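# Carry the bottle-and-beaker tray onto the other bench

## Task

Get the tray holding the bottles and beakers to rest entirely on the second bench, with every bottle and beaker still standing upright inside it at the end. The task fails if any bottle or beaker leans as far as halfway over or reaches the floor, if a glass beaker breaks (from dropping more than a few centimetres or from a hard knock), or if the robot falls or is left tilted. Release the tray and back the robot away afterwards; a result that stays in place only because the robot is holding it does not count.

## Robot and tools

ROBOT. A wheeled base with a vertical column, a tilting head and two six-joint arms (left and right), each ending in a two-finger gripper. Folded, it measures 0.73 m long, 0.62 m wide and 1.88 m tall, and its front sits 0.40 m ahead of the column. The base drives forward/back and turns in place; it cannot move sideways. Loose objects may occasionally get a small push from outside.

FRAMES. Base frame: origin on the floor under the column, midway between the drive wheels; x forward, y to the robot's left, z up. left_hand and right_hand are reported in this frame as the point where the fingers meet (fingertips are 8 mm further). The hand's z axis is the finger direction (quat_wxyz maps (0,0,1) onto it), its y axis runs across the opening. The odometry frame is the base frame as it was when the scene began.

execute_actions. Argument "actions": a list with zero or one action. An empty list just reports state and pictures. An action may hold "base", "joints", or both, plus optional "speeds"; its motions start at once and may finish at different moments.
- base: exactly one key. {"translate_m": d} is a relative drive of d metres from where the base last measured itself, positive forward, range -3 to 3. {"rotate_rad": d} is a relative turn in place, positive counter-clockwise seen from above (left), range -3.2 to 3.2. Very long drives, especially at lowered speed, are refused; split them.
- joints: a single dictionary covering both arms and the head, keyed by joint name, each value an absolute target (not an offset). head_tilt_rad -0.61 to 1.308 (0 about level, positive looks down). Per arm (left_ / right_ prefixes, same ranges): joint1 -2.879 to 2.879, joint2 0 to 3.141, joint3 0 to 3.019, joint4 -1.692 to 1.57, joint5 -1.57 to 1.57 (positive swings the hand to the robot's right), joint6 -2.094 to 2.094 (wrist roll, positive clockwise viewed from behind), all radians; gripper_m 0 to 0.093 metres of fingertip gap. Done tolerances: head 0.03, joints 1-6 0.045/0.14/0.09/0.055/0.03/0.035, gripper 0.003. A joint you omit may keep pushing toward its old target.
- speeds: caps for this action only: translate_m 0.05 to 0.8 m/s, rotate_rad 0.1 to 1 rad/s (the maximum is the default). It does not slow the arms.
"cameras": list from cam_head_left, cam_head_right, cam_left_wrist, cam_right_wrist, nav_camera, all; omitted/null/["all"] gives every camera, [] none. Any bad key, name or out-of-range number refuses the whole call with no motion. Each action ends within 15 s.

wait: {"seconds": 0 to 10}; no new command, returns state and pictures. zoom_image: {"camera", "region": [x0,y0,x1,y1]} pixels from the top-left of that camera's latest full image, at most 504x504. finished_scene: {"scene": n} closes the scene for good once the robot has held its last command; it reports success.

ARM GEOMETRY. With joint1 at -1.57 (left) or 1.57 (right) and joints 5, 6 at 0, the arm moves in a forward-facing vertical plane 0.23 m beside the column. Let a = j2 - 0.35, b = 1.05 + j2 - j3, c = b - j4 (c = 1.57 means fingers straight down). Hand point: ahead = 0.12 + 0.39 sin a + 0.38 cos b + 0.25 cos c; height = 1.46 + 0.39 cos a - 0.38 sin b - 0.25 sin c. E.g. j2,j3,j4 = 0.93,0.78,0.14 gives 0.60 m ahead, 1.21 m up. Real hands sit up to ~5 cm lower and nearer the column (~12 cm with a heavy or distant load); trust the reported hand position. Empty reach about 1 m from the shoulder, lowest about 0.47 m up; the floor is out of reach.

LOADS (fingers down, per arm): 3.2 kg near 0.4 m ahead at 0.65-1.2 m height; 2 kg to 0.6 m ahead; 1 kg to 0.8 m ahead at 0.9-1.2 m. Flatter fingers or heavier loads make the arm sag and report time_out or off_target. A gripper holds roughly 2-6 kg. Fingers are 7 cm long; grip by commanding a gap smaller than the object (off_target is then normal). A reading staying 0.002 m or more above target means something is held.

RESULT LINES. base_status/joint_status: done, off_target, contact_stop (base only, wheel stalled), time_out, not_followed, limit_stop_at_motor_heat. "joint command not followed" means a self-collision check withheld arm targets; back the involved joints off 0.05 rad or more, or move the other arm. on_its_own lists uncommanded behaviour ("held at" is a target). motor_effort covers only the wheels. Compare turned_by_wheels with turned_by_imu: a gap over ~4% and 0.05 rad means slip or collision. base_tilt is in degrees. wheel_motors_off = 1 while overload has cut the wheels. Motor temperatures are listed per arm.

CAUTIONS. Small joint changes (under ~0.03 rad, 0.08 for joints 2-3) may not move at all; approach contacts in ~0.05 rad steps from your previous target. A blocked arm keeps pushing and heats up; resend its reported positions to relax it (a loaded arm then sinks a little). At 100 °C an arm drops everything, so do not hold the tray longer than needed. After a contact_stop back off 0.05 m before turning. A bench top 0.30-1.20 m high can slide over the base housing into the column. Prolonged base pushing cuts the wheels for 2 s. Never let the arms collide or press together. Move the tray level and slowly enough that nothing tips; set it down gently, open, and retreat.

Each tool is called after "Emit:" by a JSON object that holds its "fn" and its "kwargs".

## Session

Emit:
{"fn": "execute_actions", "kwargs": {"actions": []}}

Scene clock: 0.00 s.
Motor temperatures (°C, as the motors report them): left_arm=[27 24 27 26 24 27] | right_arm=[25 27 26 26 24 26]
base_odometry: x=+0.000 y=+0.000 heading=+0.000 (m, m, rad; odometry frame)
turned_by_wheels: +0.000 (rad since the last result)
turned_by_imu: +0.000 (rad since the last result)
base_tilt: forward=+0.4 right=+0.4 (deg)
base_status: not commanded
joint_positions: head_tilt_rad=+0.870 left_joint1_rad=-1.583 left_joint2_rad=+0.888 left_joint3_rad=+0.429 left_joint4_rad=-0.974 left_joint5_rad=-0.024 left_joint6_rad=-0.057 left_gripper_m=+0.094 right_joint1_rad=+1.565 right_joint2_rad=+0.900 right_joint3_rad=+0.393 right_joint4_rad=-0.936 right_joint5_rad=+0.007 right_joint6_rad=-0.086 right_gripper_m=+0.094
joint_status: not commanded
wheel_motors_off: 0
motor_effort: left_wheel=+2 right_wheel=+2 (%)
left_hand: x=+0.1530 y=+0.2260 z=+1.2538 quat_wxyz=(+0.439, +0.015, -0.898, -0.020) (m; base frame)
right_hand: x=+0.1373 y=-0.2279 z=+1.2526 quat_wxyz=(+0.444, +0.037, -0.895, -0.014) (m; base frame)
pictures: cam_head_left, cam_head_right, cam_left_wrist, cam_right_wrist, nav_camera
Images, in order (width x height): cam_head_left 504x504, cam_head_right 504x504, cam_left_wrist 504x504, cam_right_wrist 504x504, nav_camera 504x504.

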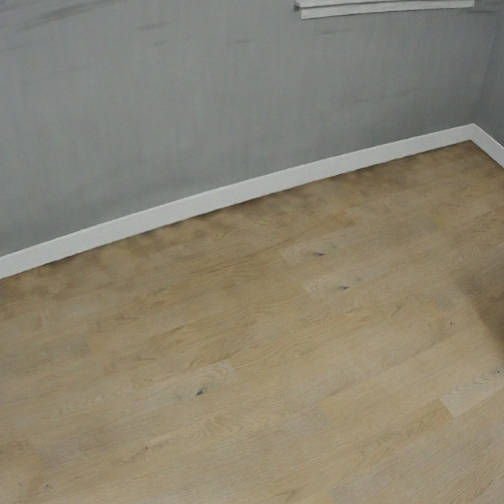

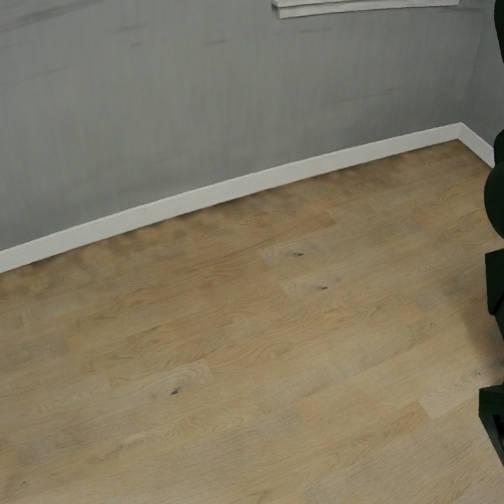

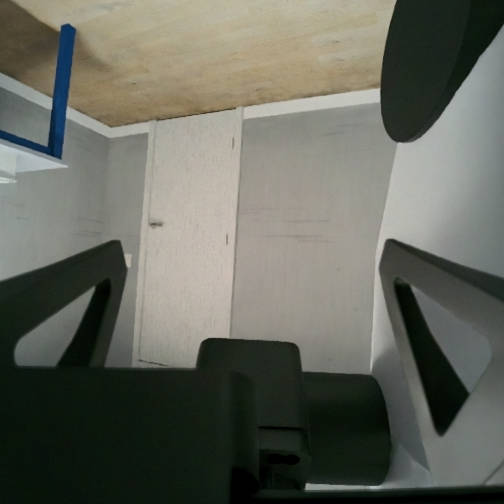

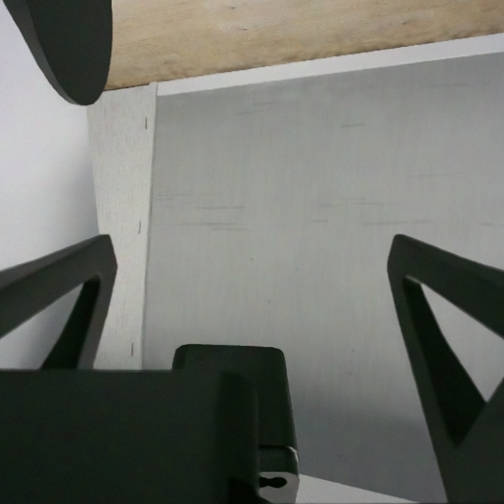

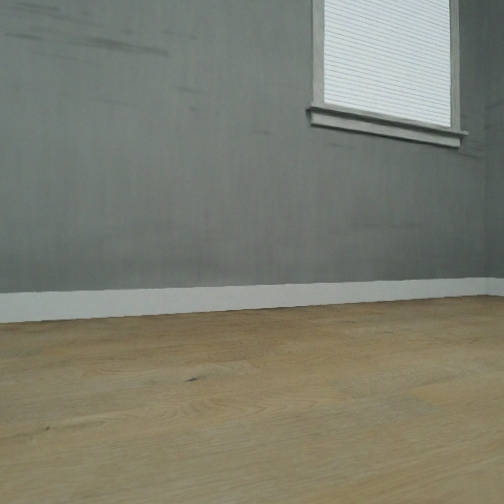

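Emit:
{"fn": "execute_actions", "kwargs": {"actions": [{"base":{"rotate_rad":2.0},"joints":{"head_tilt_rad":0.5}}], "cameras": ["cam_head_left","nav_camera"]}}

Scene clock: 3.87 s.
Motor temperatures (°C, as the motors report them): left_arm=[27 24 27 26 24 27] | right_arm=[25 27 26 26 24 26]
base_odometry: x=+0.000 y=+0.000 heading=+1.999 (m, m, rad; odometry frame)
turned_by_wheels: +1.999 (rad since the last result)
turned_by_imu: +1.982 (rad since the last result)
base_tilt: forward=+0.4 right=+0.5 (deg)
base_status: done
joint_positions: head_tilt_rad=+0.518 left_joint1_rad=-1.583 left_joint2_rad=+0.888 left_joint3_rad=+0.429 left_joint4_rad=-0.974 left_joint5_rad=-0.024 left_joint6_rad=-0.057 left_gripper_m=+0.094 right_joint1_rad=+1.565 right_joint2_rad=+0.900 right_joint3_rad=+0.393 right_joint4_rad=-0.936 right_joint5_rad=+0.007 right_joint6_rad=-0.086 right_gripper_m=+0.094
joint_status: all done
wheel_motors_off: 0
motor_effort: left_wheel=-6(42) right_wheel=+5(43) (%)
left_hand: x=+0.1530 y=+0.2260 z=+1.2538 quat_wxyz=(+0.439, +0.015, -0.898, -0.020) (m; base frame)
right_hand: x=+0.1373 y=-0.2279 z=+1.2526 quat_wxyz=(+0.444, +0.037, -0.895, -0.014) (m; base frame)
pictures: cam_head_left, nav_camera
camera_calibration (this result's frames):
cam_head_left: T_world_to_cam=[[-0.0531617, -0.998541, 0.00949709, 0.0184906], [-0.402619, 0.01273, -0.915279, 1.41471], [0.913823, -0.0524815, -0.402708, 0.502234], [0, 0, 0, 1]] pos_world=[0.111621, 0.0268123, 1.49694]
Images, in order (width x height): cam_head_left 504x504, nav_camera 504x504.

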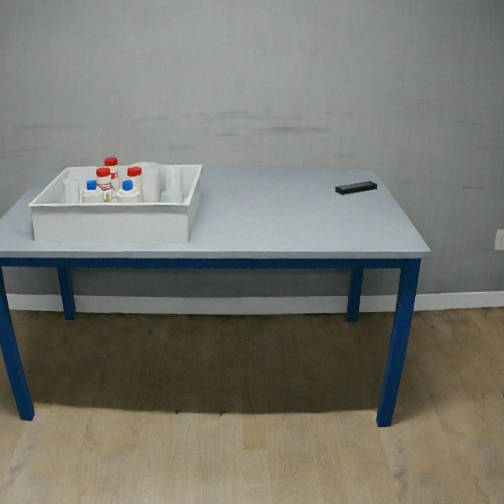

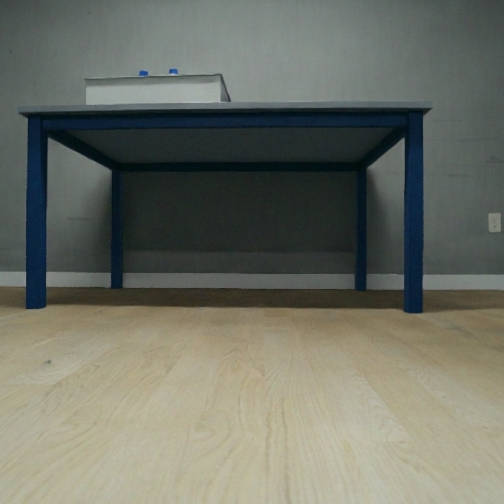

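Emit:
{"fn": "execute_actions", "kwargs": {"actions": [{"base":{"rotate_rad":1.2},"joints":{"head_tilt_rad":0.35}}], "cameras": ["cam_head_left","nav_camera"]}}

Emit:
{"fn": "execute_actions", "kwargs": {"actions": [{"base":{"rotate_rad":1.1}}], "cameras": ["cam_head_left","nav_camera"]}}

Emit:
{"fn": "execute_actions", "kwargs": {"actions": [{"base":{"rotate_rad":1.1}}], "cameras": ["cam_head_left","nav_camera"]}}

Scene clock: 7.17 s.
Motor temperatures (°C, as the motors report them): left_arm=[27 24 27 26 24 27] | right_arm=[25 27 26 26 24 26]
base_odometry: x=+0.000 y=+0.000 heading=-3.085 (m, m, rad; odometry frame)
turned_by_wheels: +1.199 (rad since the last result)
turned_by_imu: +1.190 (rad since the last result)
base_tilt: forward=+0.5 right=+0.4 (deg)
base_status: done
joint_positions: head_tilt_rad=+0.369 left_joint1_rad=-1.583 left_joint2_rad=+0.888 left_joint3_rad=+0.429 left_joint4_rad=-0.974 left_joint5_rad=-0.024 left_joint6_rad=-0.057 left_gripper_m=+0.094 right_joint1_rad=+1.565 right_joint2_rad=+0.900 right_joint3_rad=+0.393 right_joint4_rad=-0.936 right_joint5_rad=+0.007 right_joint6_rad=-0.086 right_gripper_m=+0.094
joint_status: all done
wheel_motors_off: 0
motor_effort: left_wheel=-6(31) right_wheel=+5(28) (%)
left_hand: x=+0.1530 y=+0.2260 z=+1.2538 quat_wxyz=(+0.439, +0.015, -0.898, -0.020) (m; base frame)
right_hand: x=+0.1373 y=-0.2279 z=+1.2526 quat_wxyz=(+0.444, +0.037, -0.895, -0.014) (m; base frame)
pictures: cam_head_left, nav_camera
camera_calibration (this result's frames):
cam_head_left: T_world_to_cam=[[-0.0539827, -0.998541, 0.00149169, 0.03086], [-0.262136, 0.01273, -0.964947, 1.48418], [0.96352, -0.0524815, -0.262441, 0.283738], [0, 0, 0, 1]] pos_world=[0.117336, 0.0268123, 1.50657]
Images, in order (width x height): cam_head_left 504x504, nav_camera 504x504.

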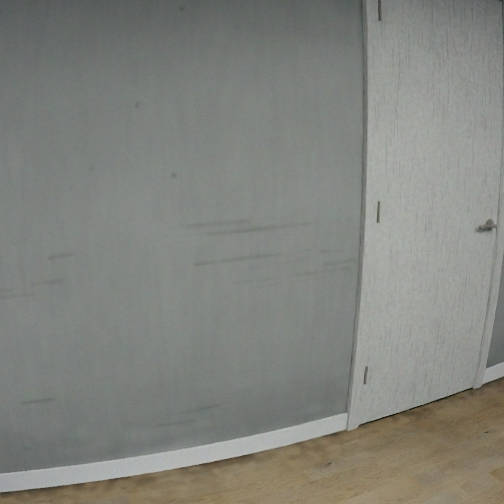

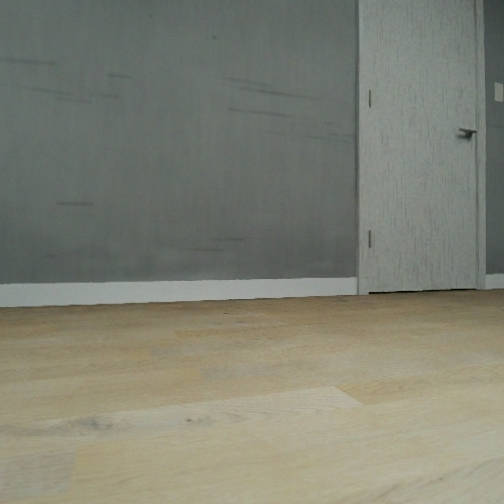

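Scene clock: 9.83 s.
Motor temperatures (°C, as the motors report them): left_arm=[27 24 27 26 24 27] | right_arm=[25 27 26 26 24 26]
base_odometry: x=+0.000 y=+0.000 heading=-1.986 (m, m, rad; odometry frame)
turned_by_wheels: +1.099 (rad since the last result)
turned_by_imu: +1.091 (rad since the last result)
base_tilt: forward=+0.4 right=+0.4 (deg)
base_status: done
joint_positions: head_tilt_rad=+0.369 left_joint1_rad=-1.583 left_joint2_rad=+0.888 left_joint3_rad=+0.429 left_joint4_rad=-0.974 left_joint5_rad=-0.024 left_joint6_rad=-0.057 left_gripper_m=+0.094 right_joint1_rad=+1.565 right_joint2_rad=+0.900 right_joint3_rad=+0.394 right_joint4_rad=-0.936 right_joint5_rad=+0.007 right_joint6_rad=-0.086 right_gripper_m=+0.094
joint_status: not commanded
wheel_motors_off: 0
motor_effort: left_wheel=-6(31) right_wheel=+5(27) (%)
left_hand: x=+0.1530 y=+0.2260 z=+1.2538 quat_wxyz=(+0.439, +0.015, -0.898, -0.020) (m; base frame)
right_hand: x=+0.1375 y=-0.2279 z=+1.2526 quat_wxyz=(+0.443, +0.037, -0.895, -0.014) (m; base frame)
pictures: cam_head_left, nav_camera
camera_calibration (this result's frames):
cam_head_left: T_world_to_cam=[[-0.0539828, -0.998541, 0.00148875, 0.0308645], [-0.262084, 0.01273, -0.964961, 1.4842], [0.963534, -0.0524815, -0.262388, 0.283656], [0, 0, 0, 1]] pos_world=[0.117338, 0.0268123, 1.50658]
Images, in order (width x height): cam_head_left 504x504, nav_camera 504x504.

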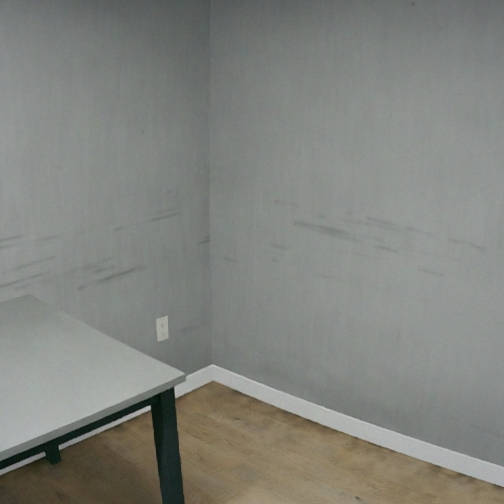

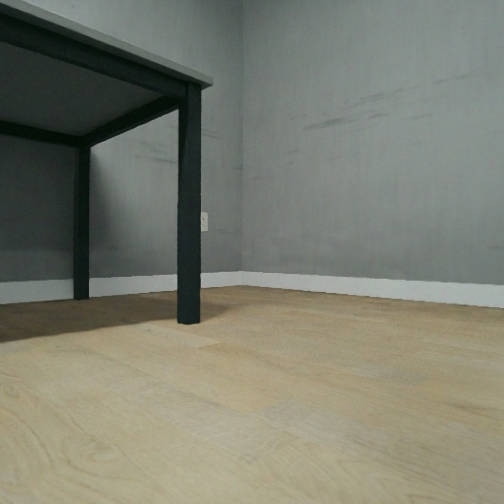

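Scene clock: 12.50 s.
Motor temperatures (°C, as the motors report them): left_arm=[27 24 27 26 24 27] | right_arm=[25 27 26 26 24 26]
base_odometry: x=+0.000 y=+0.000 heading=-0.887 (m, m, rad; odometry frame)
turned_by_wheels: +1.099 (rad since the last result)
turned_by_imu: +1.091 (rad since the last result)
base_tilt: forward=+0.4 right=+0.4 (deg)
base_status: done
joint_positions: head_tilt_rad=+0.369 left_joint1_rad=-1.583 left_joint2_rad=+0.888 left_joint3_rad=+0.429 left_joint4_rad=-0.974 left_joint5_rad=-0.024 left_joint6_rad=-0.057 left_gripper_m=+0.094 right_joint1_rad=+1.565 right_joint2_rad=+0.900 right_joint3_rad=+0.394 right_joint4_rad=-0.936 right_joint5_rad=+0.007 right_joint6_rad=-0.086 right_gripper_m=+0.094
joint_status: not commanded
wheel_motors_off: 0
motor_effort: left_wheel=-5(31) right_wheel=+5(28) (%)
left_hand: x=+0.1530 y=+0.2260 z=+1.2538 quat_wxyz=(+0.439, +0.015, -0.898, -0.020) (m; base frame)
right_hand: x=+0.1375 y=-0.2279 z=+1.2526 quat_wxyz=(+0.443, +0.037, -0.895, -0.014) (m; base frame)
pictures: cam_head_left, nav_camera
camera_calibration (this result's frames):
cam_head_left: T_world_to_cam=[[-0.0539828, -0.998541, 0.00148723, 0.0308668], [-0.262056, 0.01273, -0.964969, 1.48421], [0.963542, -0.0524815, -0.262361, 0.283614], [0, 0, 0, 1]] pos_world=[0.117339, 0.0268123, 1.50658]
Images, in order (width x height): cam_head_left 504x504, nav_camera 504x504.

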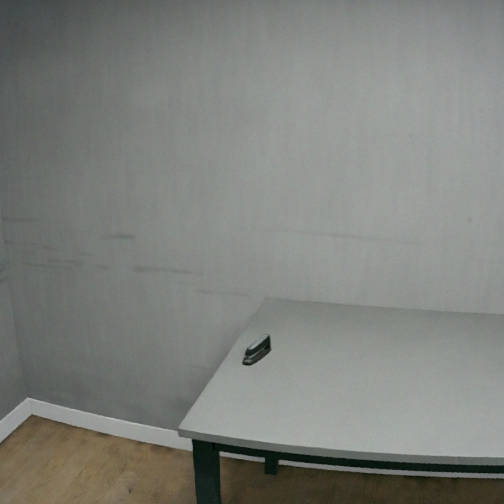

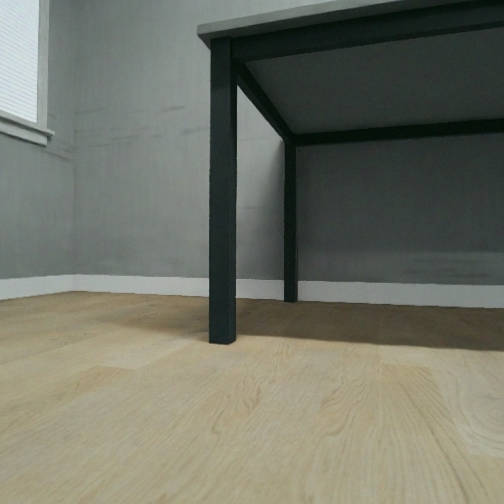

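Emit:
{"fn": "execute_actions", "kwargs": {"actions": [{"base":{"rotate_rad":-2.97}}], "cameras": []}}

Emit:
{"fn": "execute_actions", "kwargs": {"actions": [{"base":{"translate_m":1.03}}], "cameras": []}}

Emit:
{"fn": "execute_actions", "kwargs": {"actions": [{"base":{"rotate_rad":-0.51},"joints":{"head_tilt_rad":0.7}}], "cameras": ["cam_head_left","cam_head_right","nav_camera"]}}

Scene clock: 18.70 s.
Motor temperatures (°C, as the motors report them): left_arm=[27 25 27 26 24 27] | right_arm=[25 27 26 26 24 26]
base_odometry: x=+0.000 y=+0.000 heading=+2.427 (m, m, rad; odometry frame)
turned_by_wheels: -2.969 (rad since the last result)
turned_by_imu: -2.948 (rad since the last result)
base_tilt: forward=+0.4 right=+0.4 (deg)
base_status: done
joint_positions: head_tilt_rad=+0.369 left_joint1_rad=-1.583 left_joint2_rad=+0.888 left_joint3_rad=+0.429 left_joint4_rad=-0.974 left_joint5_rad=-0.024 left_joint6_rad=-0.057 left_gripper_m=+0.094 right_joint1_rad=+1.565 right_joint2_rad=+0.900 right_joint3_rad=+0.394 right_joint4_rad=-0.936 right_joint5_rad=+0.007 right_joint6_rad=-0.086 right_gripper_m=+0.094
joint_status: not commanded
wheel_motors_off: 0
motor_effort: left_wheel=+6(40) right_wheel=-4(25) (%)
left_hand: x=+0.1530 y=+0.2260 z=+1.2538 quat_wxyz=(+0.439, +0.015, -0.898, -0.020) (m; base frame)
right_hand: x=+0.1375 y=-0.2279 z=+1.2526 quat_wxyz=(+0.443, +0.037, -0.895, -0.014) (m; base frame)
pictures: none
No camera images: the call's "cameras" was empty. Leave "cameras" out to get every camera's image.

Scene clock: 21.90 s.
Motor temperatures (°C, as the motors report them): left_arm=[27 25 27 26 24 27] | right_arm=[25 27 26 26 24 26]
base_odometry: x=-0.778 y=+0.675 heading=+2.427 (m, m, rad; odometry frame)
turned_by_wheels: +0.000 (rad since the last result)
turned_by_imu: -0.002 (rad since the last result)
base_tilt: forward=+0.4 right=+0.4 (deg)
base_status: done
joint_positions: head_tilt_rad=+0.369 left_joint1_rad=-1.583 left_joint2_rad=+0.888 left_joint3_rad=+0.430 left_joint4_rad=-0.974 left_joint5_rad=-0.024 left_joint6_rad=-0.057 left_gripper_m=+0.094 right_joint1_rad=+1.565 right_joint2_rad=+0.900 right_joint3_rad=+0.396 right_joint4_rad=-0.936 right_joint5_rad=+0.007 right_joint6_rad=-0.086 right_gripper_m=+0.094
joint_status: not commanded
wheel_motors_off: 0
motor_effort: left_wheel=+0(68) right_wheel=+1(45) (%)
left_hand: x=+0.1538 y=+0.2260 z=+1.2535 quat_wxyz=(+0.438, +0.015, -0.899, -0.020) (m; base frame)
right_hand: x=+0.1387 y=-0.2279 z=+1.2521 quat_wxyz=(+0.442, +0.037, -0.896, -0.014) (m; base frame)
pictures: none
No camera images: the call's "cameras" was empty. Leave "cameras" out to get every camera's image.

Scene clock: 23.90 s.
Motor temperatures (°C, as the motors report them): left_arm=[27 25 27 26 24 27] | right_arm=[25 27 26 26 24 26]
base_odometry: x=-0.778 y=+0.675 heading=+1.918 (m, m, rad; odometry frame)
turned_by_wheels: -0.509 (rad since the last result)
turned_by_imu: -0.504 (rad since the last result)
base_tilt: forward=+0.4 right=+0.4 (deg)
base_status: done
joint_positions: head_tilt_rad=+0.703 left_joint1_rad=-1.583 left_joint2_rad=+0.888 left_joint3_rad=+0.430 left_joint4_rad=-0.974 left_joint5_rad=-0.024 left_joint6_rad=-0.057 left_gripper_m=+0.094 right_joint1_rad=+1.565 right_joint2_rad=+0.900 right_joint3_rad=+0.396 right_joint4_rad=-0.936 right_joint5_rad=+0.007 right_joint6_rad=-0.086 right_gripper_m=+0.094
joint_status: all done
wheel_motors_off: 0
motor_effort: left_wheel=+6(47) right_wheel=-4(42) (%)
left_hand: x=+0.1538 y=+0.2260 z=+1.2535 quat_wxyz=(+0.438, +0.015, -0.899, -0.020) (m; base frame)
right_hand: x=+0.1387 y=-0.2279 z=+1.2521 quat_wxyz=(+0.442, +0.037, -0.896, -0.014) (m; base frame)
pictures: cam_head_left, cam_head_right, nav_camera
camera_calibration (this result's frames):
cam_head_left: T_world_to_cam=[[-0.0505199, -0.998541, 0.0190813, 0.00359883], [-0.563578, 0.01273, -0.825965, 1.28522], [0.824517, -0.0524815, -0.563398, 0.754163], [0, 0, 0, 1]] pos_world=[0.102683, 0.0268123, 1.48637]
cam_head_right: T_world_to_cam=[[-0.0476925, -0.998536, 0.0255117, -0.0744377], [-0.576577, 0.00666474, -0.817015, 1.26792], [0.815649, -0.0536749, -0.576051, 0.771573], [0, 0, 0, 1]] pos_world=[0.0981716, -0.041365, 1.48228]
Images, in order (width x height): cam_head_left 504x504, cam_head_right 504x504, nav_camera 504x504.

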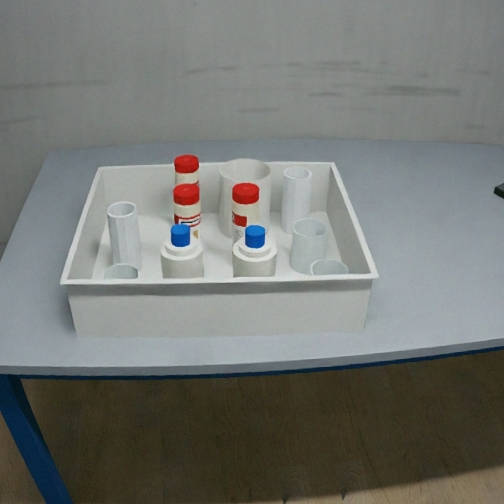

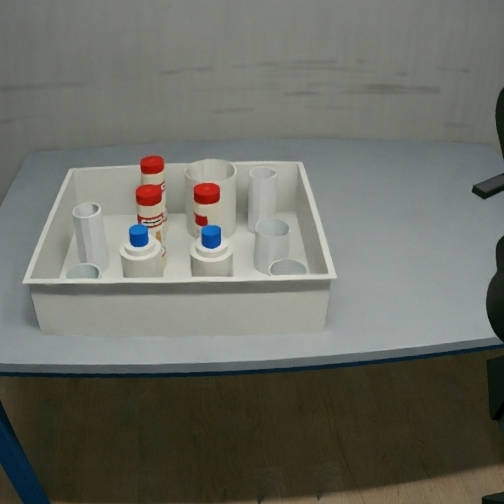

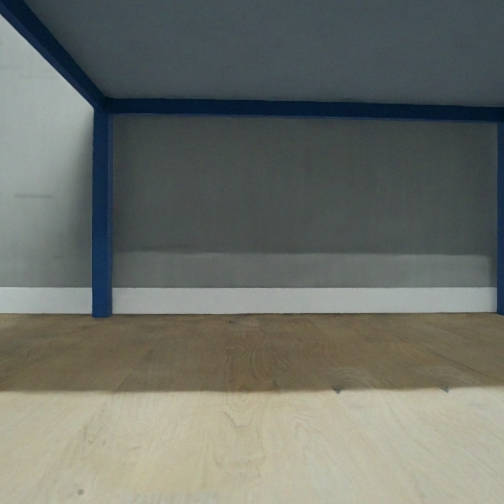

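Emit:
{"fn": "execute_actions", "kwargs": {"actions": [{"joints":{"head_tilt_rad":0.9,"left_joint1_rad":-1.46,"left_joint2_rad":1.26,"left_joint3_rad":0.985,"left_joint4_rad":-0.243,"left_joint5_rad":0,"left_joint6_rad":0,"right_joint1_rad":1.53,"right_joint2_rad":1.26,"right_joint3_rad":0.985,"right_joint4_rad":-0.243,"right_joint5_rad":0,"right_joint6_rad":0}}], "cameras": []}}

Emit:
{"fn": "execute_actions", "kwargs": {"actions": [{"base":{"translate_m":0.55},"speeds":{"translate_m":0.4}}]}}

Scene clock: 28.97 s.
Motor temperatures (°C, as the motors report them): left_arm=[27 25 27 26 24 27] | right_arm=[25 27 26 26 24 26]
base_odometry: x=-0.778 y=+0.675 heading=+1.918 (m, m, rad; odometry frame)
turned_by_wheels: +0.000 (rad since the last result)
turned_by_imu: -0.001 (rad since the last result)
base_tilt: forward=+0.4 right=+0.4 (deg)
base_status: not commanded
joint_positions: head_tilt_rad=+0.901 left_joint1_rad=-1.458 left_joint2_rad=+1.262 left_joint3_rad=+0.992 left_joint4_rad=-0.248 left_joint5_rad=-0.001 left_joint6_rad=-0.012 left_gripper_m=+0.094 right_joint1_rad=+1.532 right_joint2_rad=+1.263 right_joint3_rad=+0.985 right_joint4_rad=-0.251 right_joint5_rad=+0.001 right_joint6_rad=-0.008 right_gripper_m=+0.094
joint_status: all done
wheel_motors_off: 0
motor_effort: left_wheel=+10(12) right_wheel=-8(9) (%)
left_hand: x=+0.5246 y=+0.2871 z=+1.0781 quat_wxyz=(-0.003, +0.034, -0.998, -0.049) (m; base frame)
right_hand: x=+0.5202 y=-0.2470 z=+1.0741 quat_wxyz=(+0.003, -0.006, -1.000, +0.017) (m; base frame)
pictures: none
No camera images: the call's "cameras" was empty. Leave "cameras" out to get every camera's image.

Scene clock: 31.57 s.
Motor temperatures (°C, as the motors report them): left_arm=[27 25 27 26 24 27] | right_arm=[25 28 26 26 24 26]
base_odometry: x=-0.965 y=+1.192 heading=+1.918 (m, m, rad; odometry frame)
turned_by_wheels: +0.000 (rad since the last result)
turned_by_imu: -0.002 (rad since the last result)
base_tilt: forward=+0.4 right=+0.4 (deg)
base_status: done
joint_positions: head_tilt_rad=+0.902 left_joint1_rad=-1.458 left_joint2_rad=+1.262 left_joint3_rad=+0.989 left_joint4_rad=-0.247 left_joint5_rad=-0.001 left_joint6_rad=-0.012 left_gripper_m=+0.094 right_joint1_rad=+1.532 right_joint2_rad=+1.263 right_joint3_rad=+0.982 right_joint4_rad=-0.251 right_joint5_rad=+0.001 right_joint6_rad=-0.008 right_gripper_m=+0.094
joint_status: not commanded
wheel_motors_off: 0
motor_effort: left_wheel=+0(65) right_wheel=+1(46) (%)
left_hand: x=+0.5232 y=+0.2870 z=+1.0778 quat_wxyz=(-0.003, +0.034, -0.998, -0.049) (m; base frame)
right_hand: x=+0.5183 y=-0.2470 z=+1.0738 quat_wxyz=(+0.005, -0.006, -1.000, +0.017) (m; base frame)
pictures: cam_head_left, cam_head_right, cam_left_wrist, cam_right_wrist, nav_camera
camera_calibration (this result's frames):
cam_head_left: T_world_to_cam=[[-0.0457458, -0.998541, 0.0286998, -0.0114524], [-0.715859, 0.01273, -0.698128, 1.09596], [0.696744, -0.0524815, -0.715397, 0.994629], [0, 0, 0, 1]] pos_world=[0.0910303, 0.0268123, 1.47701]
cam_head_right: T_world_to_cam=[[-0.041702, -0.998536, 0.0344436, -0.0884924], [-0.726831, 0.00666474, -0.686784, 1.07488], [0.685549, -0.0536749, -0.726045, 1.00907], [0, 0, 0, 1]] pos_world=[0.0857982, -0.041365, 1.47389]
cam_left_wrist: T_world_to_cam=[[0.0550149, -0.992193, -0.111925, 0.37932], [-0.812458, -0.109644, 0.572616, -0.152683], [-0.580418, 0.0594322, -0.812147, 1.2899], [0, 0, 0, 1]] pos_world=[0.603765, 0.282956, 1.17747]
cam_right_wrist: T_world_to_cam=[[-0.0122773, -0.999739, 0.0192422, -0.256276], [-0.803206, 0.021322, 0.595319, -0.211749], [-0.595574, -0.00814658, -0.803259, 1.29445], [0, 0, 0, 1]] pos_world=[0.597716, -0.241149, 1.17077]
Images, in order (width x height): cam_head_left 504x504, cam_head_right 504x504, cam_left_wrist 504x504, cam_right_wrist 504x504, nav_camera 504x504.

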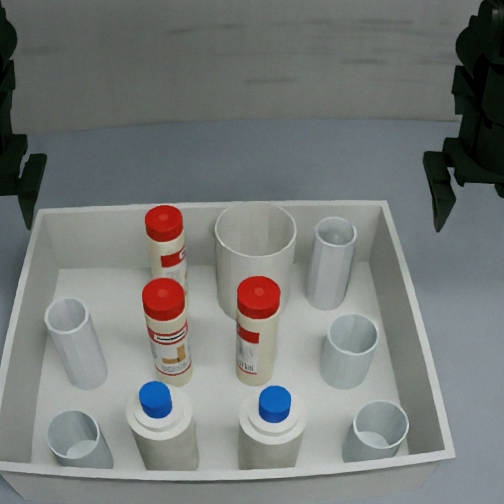

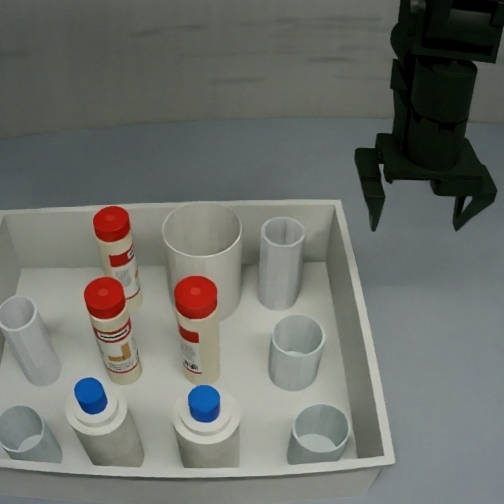

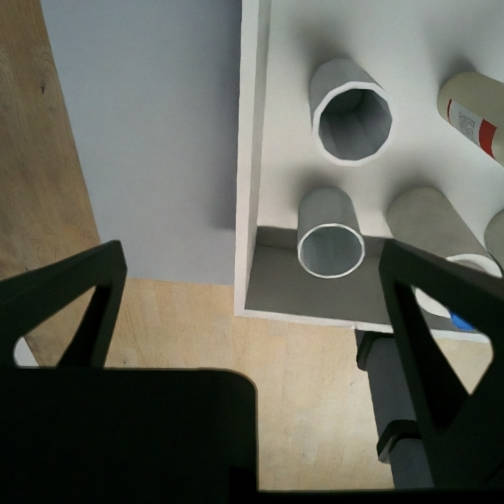

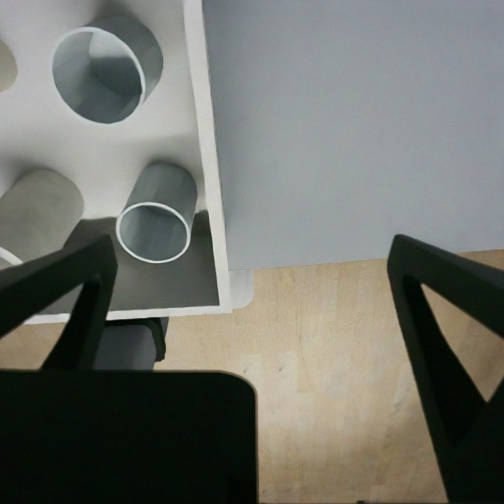

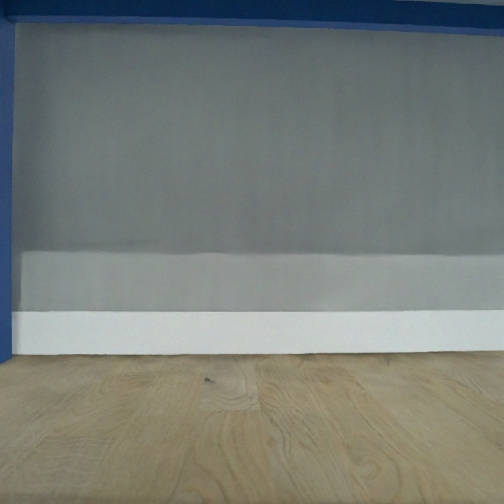

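Emit:
{"fn": "execute_actions", "kwargs": {"actions": [{"base":{"translate_m":0.05},"joints":{"left_joint1_rad":-1.38,"left_joint5_rad":0.15,"left_gripper_m":0.07,"right_gripper_m":0.07,"right_joint1_rad":1.545,"right_joint5_rad":-0.04}}], "cameras": ["cam_head_left","cam_left_wrist","cam_right_wrist"]}}

Scene clock: 35.07 s.
Motor temperatures (°C, as the motors report them): left_arm=[27 26 27 26 24 27] | right_arm=[25 28 26 26 24 26]
base_odometry: x=-0.982 y=+1.240 heading=+1.918 (m, m, rad; odometry frame)
turned_by_wheels: +0.000 (rad since the last result)
turned_by_imu: -0.001 (rad since the last result)
base_tilt: forward=+0.4 right=+0.4 (deg)
base_status: done
joint_positions: head_tilt_rad=+0.902 left_joint1_rad=-1.373 left_joint2_rad=+1.262 left_joint3_rad=+0.988 left_joint4_rad=-0.246 left_joint5_rad=+0.148 left_joint6_rad=-0.012 left_gripper_m=+0.070 right_joint1_rad=+1.539 right_joint2_rad=+1.263 right_joint3_rad=+0.982 right_joint4_rad=-0.251 right_joint5_rad=-0.038 right_joint6_rad=-0.008 right_gripper_m=+0.070
joint_status: all done
wheel_motors_off: 0
motor_effort: left_wheel=+0(41) right_wheel=+0(33) (%)
left_hand: x=+0.5215 y=+0.3079 z=+1.0814 quat_wxyz=(-0.006, +0.055, -0.998, -0.012) (m; base frame)
right_hand: x=+0.5189 y=-0.2362 z=+1.0738 quat_wxyz=(+0.004, -0.004, -1.000, -0.005) (m; base frame)
pictures: cam_head_left, cam_left_wrist, cam_right_wrist
camera_calibration (this result's frames):
cam_head_left: T_world_to_cam=[[-0.0457417, -0.998541, 0.0287063, -0.0114627], [-0.715959, 0.01273, -0.698026, 1.09581], [0.696642, -0.0524815, -0.715497, 0.994788], [0, 0, 0, 1]] pos_world=[0.0910213, 0.0268123, 1.477]
cam_left_wrist: T_world_to_cam=[[0.0965697, -0.994657, -0.0365057, 0.298083], [-0.814269, -0.100042, 0.571802, -0.155002], [-0.572399, -0.0254933, -0.819579, 1.32065], [0, 0, 0, 1]] pos_world=[0.600937, 0.314651, 1.18189]
cam_right_wrist: T_world_to_cam=[[-0.00896445, -0.999614, -0.0263144, -0.198302], [-0.804098, -0.00843726, 0.594437, -0.217148], [-0.59443, 0.0264882, -0.803711, 1.30294], [0, 0, 0, 1]] pos_world=[0.598123, -0.23457, 1.17105]
Images, in order (width x height): cam_head_left 504x504, cam_left_wrist 504x504, cam_right_wrist 504x504.

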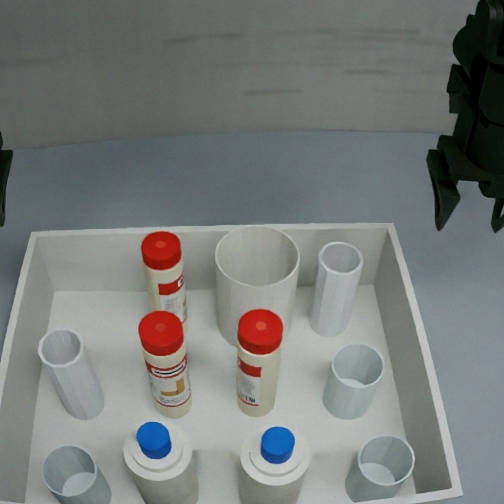

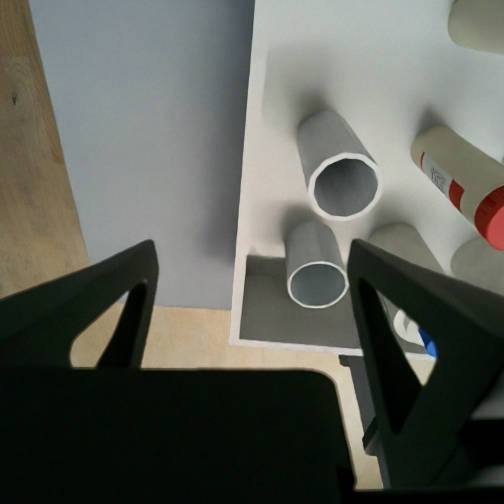

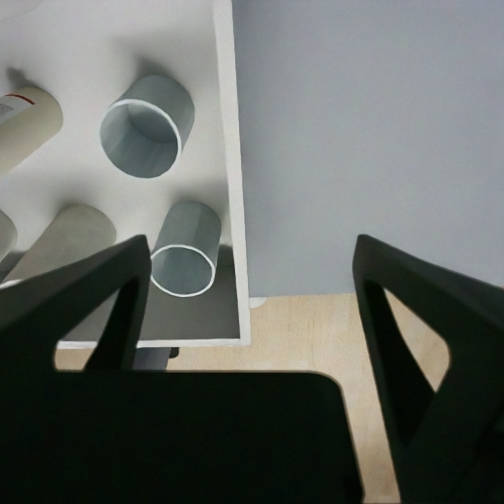

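Emit:
{"fn": "execute_actions", "kwargs": {"actions": [{"joints":{"left_joint6_rad":0.1,"left_joint2_rad":1.558,"left_joint3_rad":1.13,"left_joint4_rad":-0.092,"right_joint2_rad":1.558,"right_joint3_rad":1.13,"right_joint4_rad":-0.092,"head_tilt_rad":1.0}}], "cameras": ["cam_head_left","cam_head_right","cam_left_wrist","cam_right_wrist"]}}

Scene clock: 36.83 s.
Motor temperatures (°C, as the motors report them): left_arm=[27 26 27 26 24 27] | right_arm=[25 28 26 26 24 26]
base_odometry: x=-0.982 y=+1.240 heading=+1.918 (m, m, rad; odometry frame)
turned_by_wheels: +0.000 (rad since the last result)
turned_by_imu: +0.000 (rad since the last result)
base_tilt: forward=+0.5 right=+0.4 (deg)
base_status: not commanded
joint_positions: head_tilt_rad=+1.000 left_joint1_rad=-1.373 left_joint2_rad=+1.573 left_joint3_rad=+1.127 left_joint4_rad=-0.092 left_joint5_rad=+0.148 left_joint6_rad=+0.086 left_gripper_m=+0.070 right_joint1_rad=+1.539 right_joint2_rad=+1.575 right_joint3_rad=+1.126 right_joint4_rad=-0.094 right_joint5_rad=-0.038 right_joint6_rad=-0.008 right_gripper_m=+0.070
joint_status: all done
wheel_motors_off: 0
motor_effort: left_wheel=-1(4) right_wheel=+0(3) (%)
left_hand: x=+0.5084 y=+0.3263 z=+0.9677 quat_wxyz=(+0.004, +0.007, -1.000, -0.011) (m; base frame)
right_hand: x=+0.5096 y=-0.2392 z=+0.9586 quat_wxyz=(+0.010, -0.004, -1.000, -0.005) (m; base frame)
pictures: cam_head_left, cam_head_right, cam_left_wrist, cam_right_wrist
camera_calibration (this result's frames):
cam_head_left: T_world_to_cam=[[-0.0427164, -0.998541, 0.0330404, -0.0182883], [-0.780766, 0.01273, -0.624694, 0.986121], [0.623362, -0.0524815, -0.78017, 1.09805], [0, 0, 0, 1]] pos_world=[0.0846664, 0.0268123, 1.47329]
cam_head_right: T_world_to_cam=[[-0.0381297, -0.998536, 0.0383607, -0.0947034], [-0.790575, 0.00666474, -0.612329, 0.963405], [0.611177, -0.0536749, -0.789672, 1.11077], [0, 0, 0, 1]] pos_world=[0.0791539, -0.041365, 1.4707]
cam_left_wrist: T_world_to_cam=[[0.00109839, -0.999358, -0.0358159, 0.362921], [-0.808564, -0.0219619, 0.587999, -0.142895], [-0.588408, 0.0283135, -0.808068, 1.19986], [0, 0, 0, 1]] pos_world=[0.590067, 0.325578, 1.06659]
cam_right_wrist: T_world_to_cam=[[-0.00959784, -0.999606, -0.0263906, -0.204013], [-0.797018, -0.00829086, 0.603898, -0.168792], [-0.603879, 0.0268299, -0.796624, 1.20295], [0, 0, 0, 1]] pos_world=[0.589948, -0.237607, 1.05485]
Images, in order (width x height): cam_head_left 504x504, cam_head_right 504x504, cam_left_wrist 504x504, cam_right_wrist 504x504.

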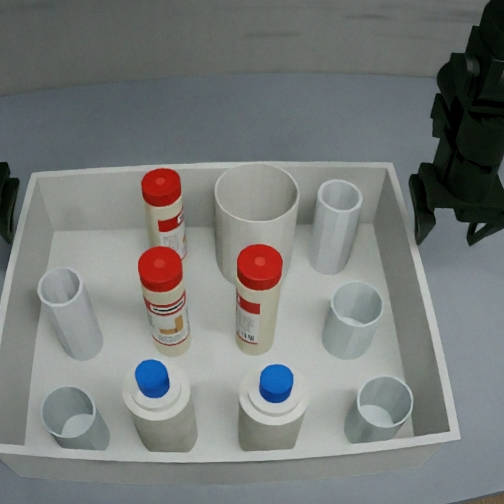

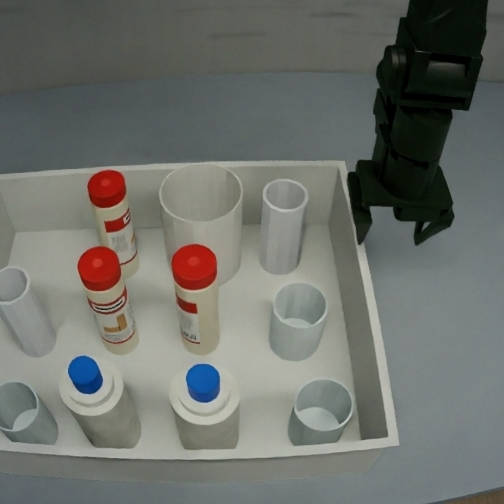

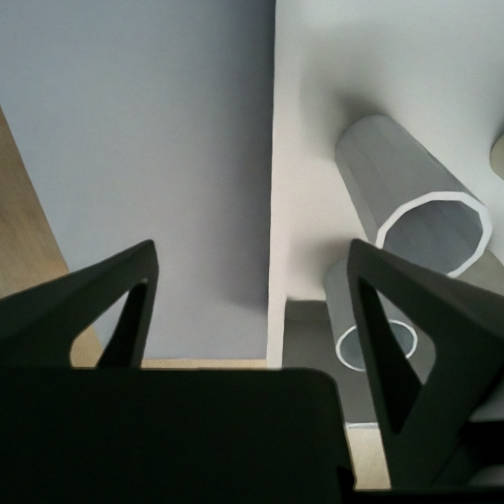

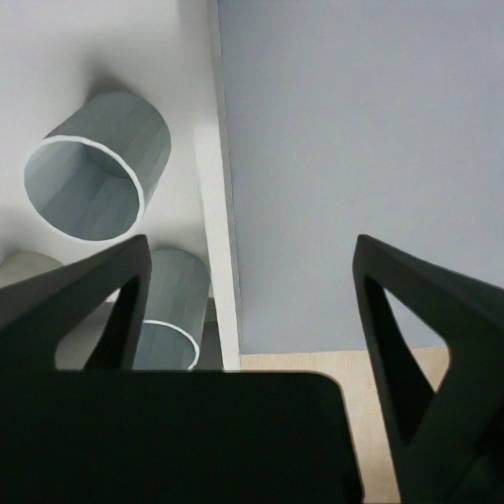

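Emit:
{"fn": "execute_actions", "kwargs": {"actions": [{"joints":{"left_joint1_rad":-1.42,"left_joint5_rad":0.11,"right_joint1_rad":1.575,"right_joint5_rad":-0.0,"left_joint2_rad":1.68,"left_joint3_rad":1.22,"left_joint4_rad":-0.06,"right_joint2_rad":1.66,"right_joint3_rad":1.21,"right_joint4_rad":-0.06}}], "cameras": ["cam_head_left","cam_left_wrist","cam_right_wrist"]}}

Scene clock: 38.07 s.
Motor temperatures (°C, as the motors report them): left_arm=[27 26 27 26 24 27] | right_arm=[25 28 26 26 24 26]
base_odometry: x=-0.982 y=+1.240 heading=+1.918 (m, m, rad; odometry frame)
turned_by_wheels: +0.000 (rad since the last result)
turned_by_imu: +0.000 (rad since the last result)
base_tilt: forward=+0.4 right=+0.4 (deg)
base_status: not commanded
joint_positions: head_tilt_rad=+1.000 left_joint1_rad=-1.420 left_joint2_rad=+1.678 left_joint3_rad=+1.223 left_joint4_rad=-0.062 left_joint5_rad=+0.111 left_joint6_rad=+0.086 left_gripper_m=+0.070 right_joint1_rad=+1.577 right_joint2_rad=+1.645 right_joint3_rad=+1.209 right_joint4_rad=-0.071 right_joint5_rad=-0.002 right_joint6_rad=-0.008 right_gripper_m=+0.070
joint_status: all done
wheel_motors_off: 0
motor_effort: left_wheel=+0(2) right_wheel=+0(1) (%)
left_hand: x=+0.5233 y=+0.3085 z=+0.9256 quat_wxyz=(-0.005, -0.006, -1.000, -0.010) (m; base frame)
right_hand: x=+0.5316 y=-0.2211 z=+0.9331 quat_wxyz=(-0.008, +0.005, -1.000, -0.004) (m; base frame)
pictures: cam_head_left, cam_left_wrist, cam_right_wrist
camera_calibration (this result's frames):
cam_head_left: T_world_to_cam=[[-0.042716, -0.998541, 0.0330409, -0.0182891], [-0.780773, 0.01273, -0.624685, 0.986107], [0.623352, -0.0524815, -0.780178, 1.09806], [0, 0, 0, 1]] pos_world=[0.0846656, 0.0268123, 1.47329]
cam_left_wrist: T_world_to_cam=[[-0.0249678, -0.999119, -0.0337423, 0.355236], [-0.818971, 0.00108637, 0.573834, -0.0950005], [-0.573291, 0.0419613, -0.818277, 1.17237], [0, 0, 0, 1]] pos_world=[0.603177, 0.305832, 1.02582]
cam_right_wrist: T_world_to_cam=[[0.0104486, -0.999689, -0.0226571, -0.20046], [-0.817954, -0.0215782, 0.574879, -0.100459], [-0.575188, 0.0125258, -0.817925, 1.19693], [0, 0, 0, 1]] pos_world=[0.608386, -0.217558, 1.03221]
Images, in order (width x height): cam_head_left 504x504, cam_left_wrist 504x504, cam_right_wrist 504x504.

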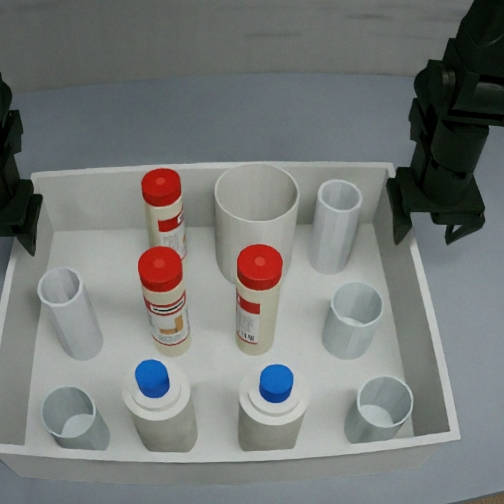

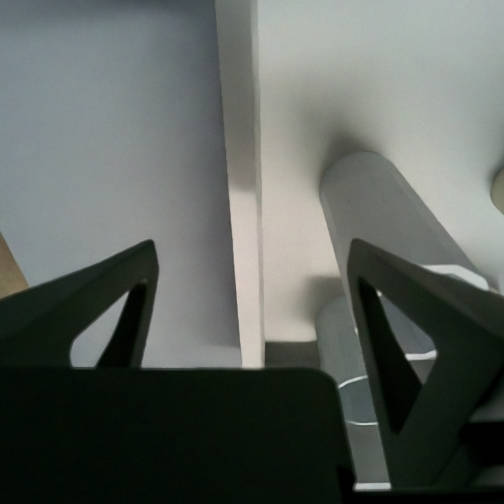

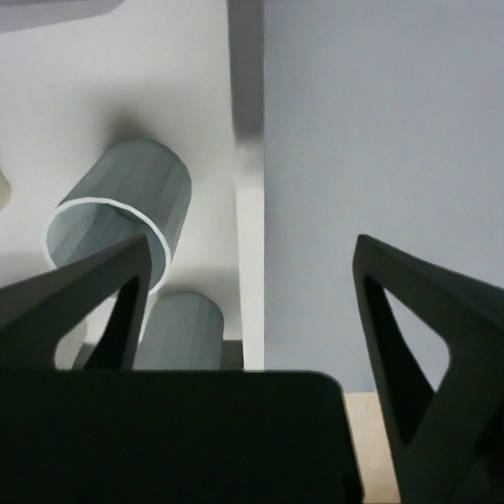

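Emit:
{"fn": "execute_actions", "kwargs": {"actions": [{"joints":{"left_joint2_rad":1.77,"left_joint3_rad":1.29,"left_joint4_rad":-0.045,"right_joint2_rad":1.77,"right_joint3_rad":1.29,"right_joint4_rad":-0.045}}], "cameras": ["cam_head_left","cam_head_right","cam_left_wrist","cam_right_wrist"]}}

Scene clock: 40.40 s.
Motor temperatures (°C, as the motors report them): left_arm=[27 26 27 26 24 27] | right_arm=[25 29 26 26 24 26]
base_odometry: x=-0.982 y=+1.240 heading=+1.918 (m, m, rad; odometry frame)
turned_by_wheels: +0.000 (rad since the last result)
turned_by_imu: -0.001 (rad since the last result)
base_tilt: forward=+0.4 right=+0.4 (deg)
base_status: not commanded
joint_positions: head_tilt_rad=+1.000 left_joint1_rad=-1.420 left_joint2_rad=+1.768 left_joint3_rad=+1.291 left_joint4_rad=-0.049 left_joint5_rad=+0.111 left_joint6_rad=+0.086 left_gripper_m=+0.070 right_joint1_rad=+1.577 right_joint2_rad=+1.766 right_joint3_rad=+1.286 right_joint4_rad=-0.057 right_joint5_rad=-0.002 right_joint6_rad=-0.008 right_gripper_m=+0.070
joint_status: all done
wheel_motors_off: 0
motor_effort: left_wheel=+0(1) right_wheel=+1(2) (%)
left_hand: x=+0.5190 y=+0.3127 z=+0.8912 quat_wxyz=(+0.000, -0.005, -1.000, -0.010) (m; base frame)
right_hand: x=+0.5173 y=-0.2209 z=+0.8865 quat_wxyz=(+0.007, +0.005, -1.000, -0.004) (m; base frame)
pictures: cam_head_left, cam_head_right, cam_left_wrist, cam_right_wrist
camera_calibration (this result's frames):
cam_head_left: T_world_to_cam=[[-0.0427156, -0.998541, 0.0330414, -0.0182899], [-0.780781, 0.01273, -0.624675, 0.986092], [0.623343, -0.0524815, -0.780186, 1.09807], [0, 0, 0, 1]] pos_world=[0.0846648, 0.0268123, 1.47329]
cam_head_right: T_world_to_cam=[[-0.0381288, -0.998536, 0.0383616, -0.0947048], [-0.790589, 0.00666474, -0.61231, 0.963376], [0.611158, -0.0536749, -0.789686, 1.1108], [0, 0, 0, 1]] pos_world=[0.0791522, -0.041365, 1.4707]
cam_left_wrist: T_world_to_cam=[[-0.0240815, -0.999171, -0.0328346, 0.356898], [-0.813744, 0.000512364, 0.581223, -0.0879291], [-0.580724, 0.0407157, -0.813082, 1.14124], [0, 0, 0, 1]] pos_world=[0.599789, 0.310181, 0.990747]
cam_right_wrist: T_world_to_cam=[[0.0099241, -0.999689, -0.0228719, -0.200707], [-0.800486, -0.0216502, 0.59896, -0.115785], [-0.599269, 0.0123645, -0.800452, 1.14756], [0, 0, 0, 1]] pos_world=[0.597003, -0.217341, 0.983325]
Images, in order (width x height): cam_head_left 504x504, cam_head_right 504x504, cam_left_wrist 504x504, cam_right_wrist 504x504.

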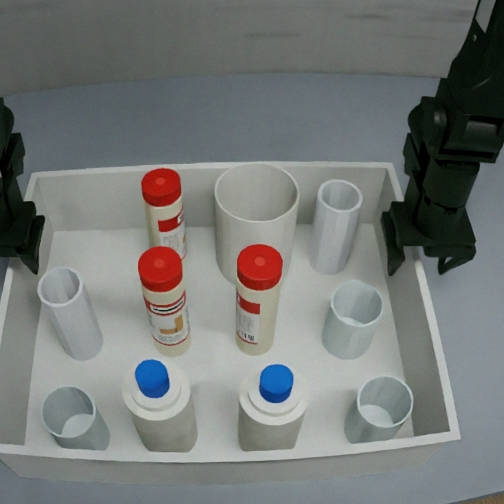

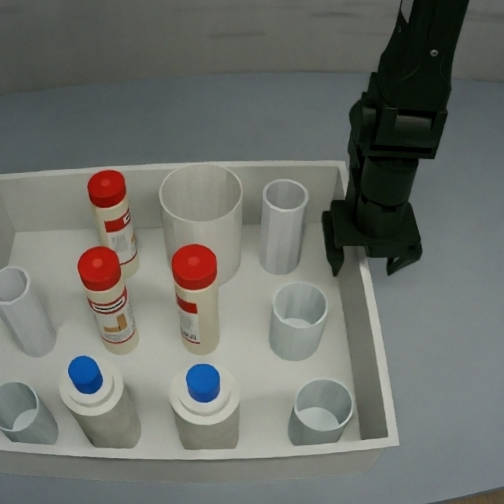

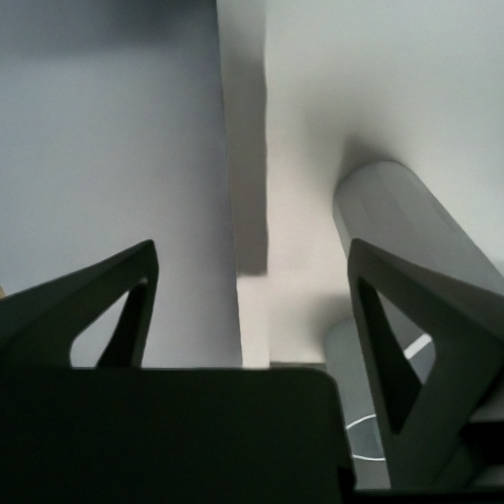

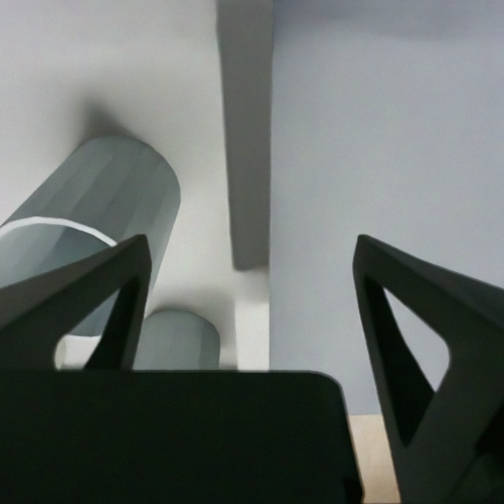

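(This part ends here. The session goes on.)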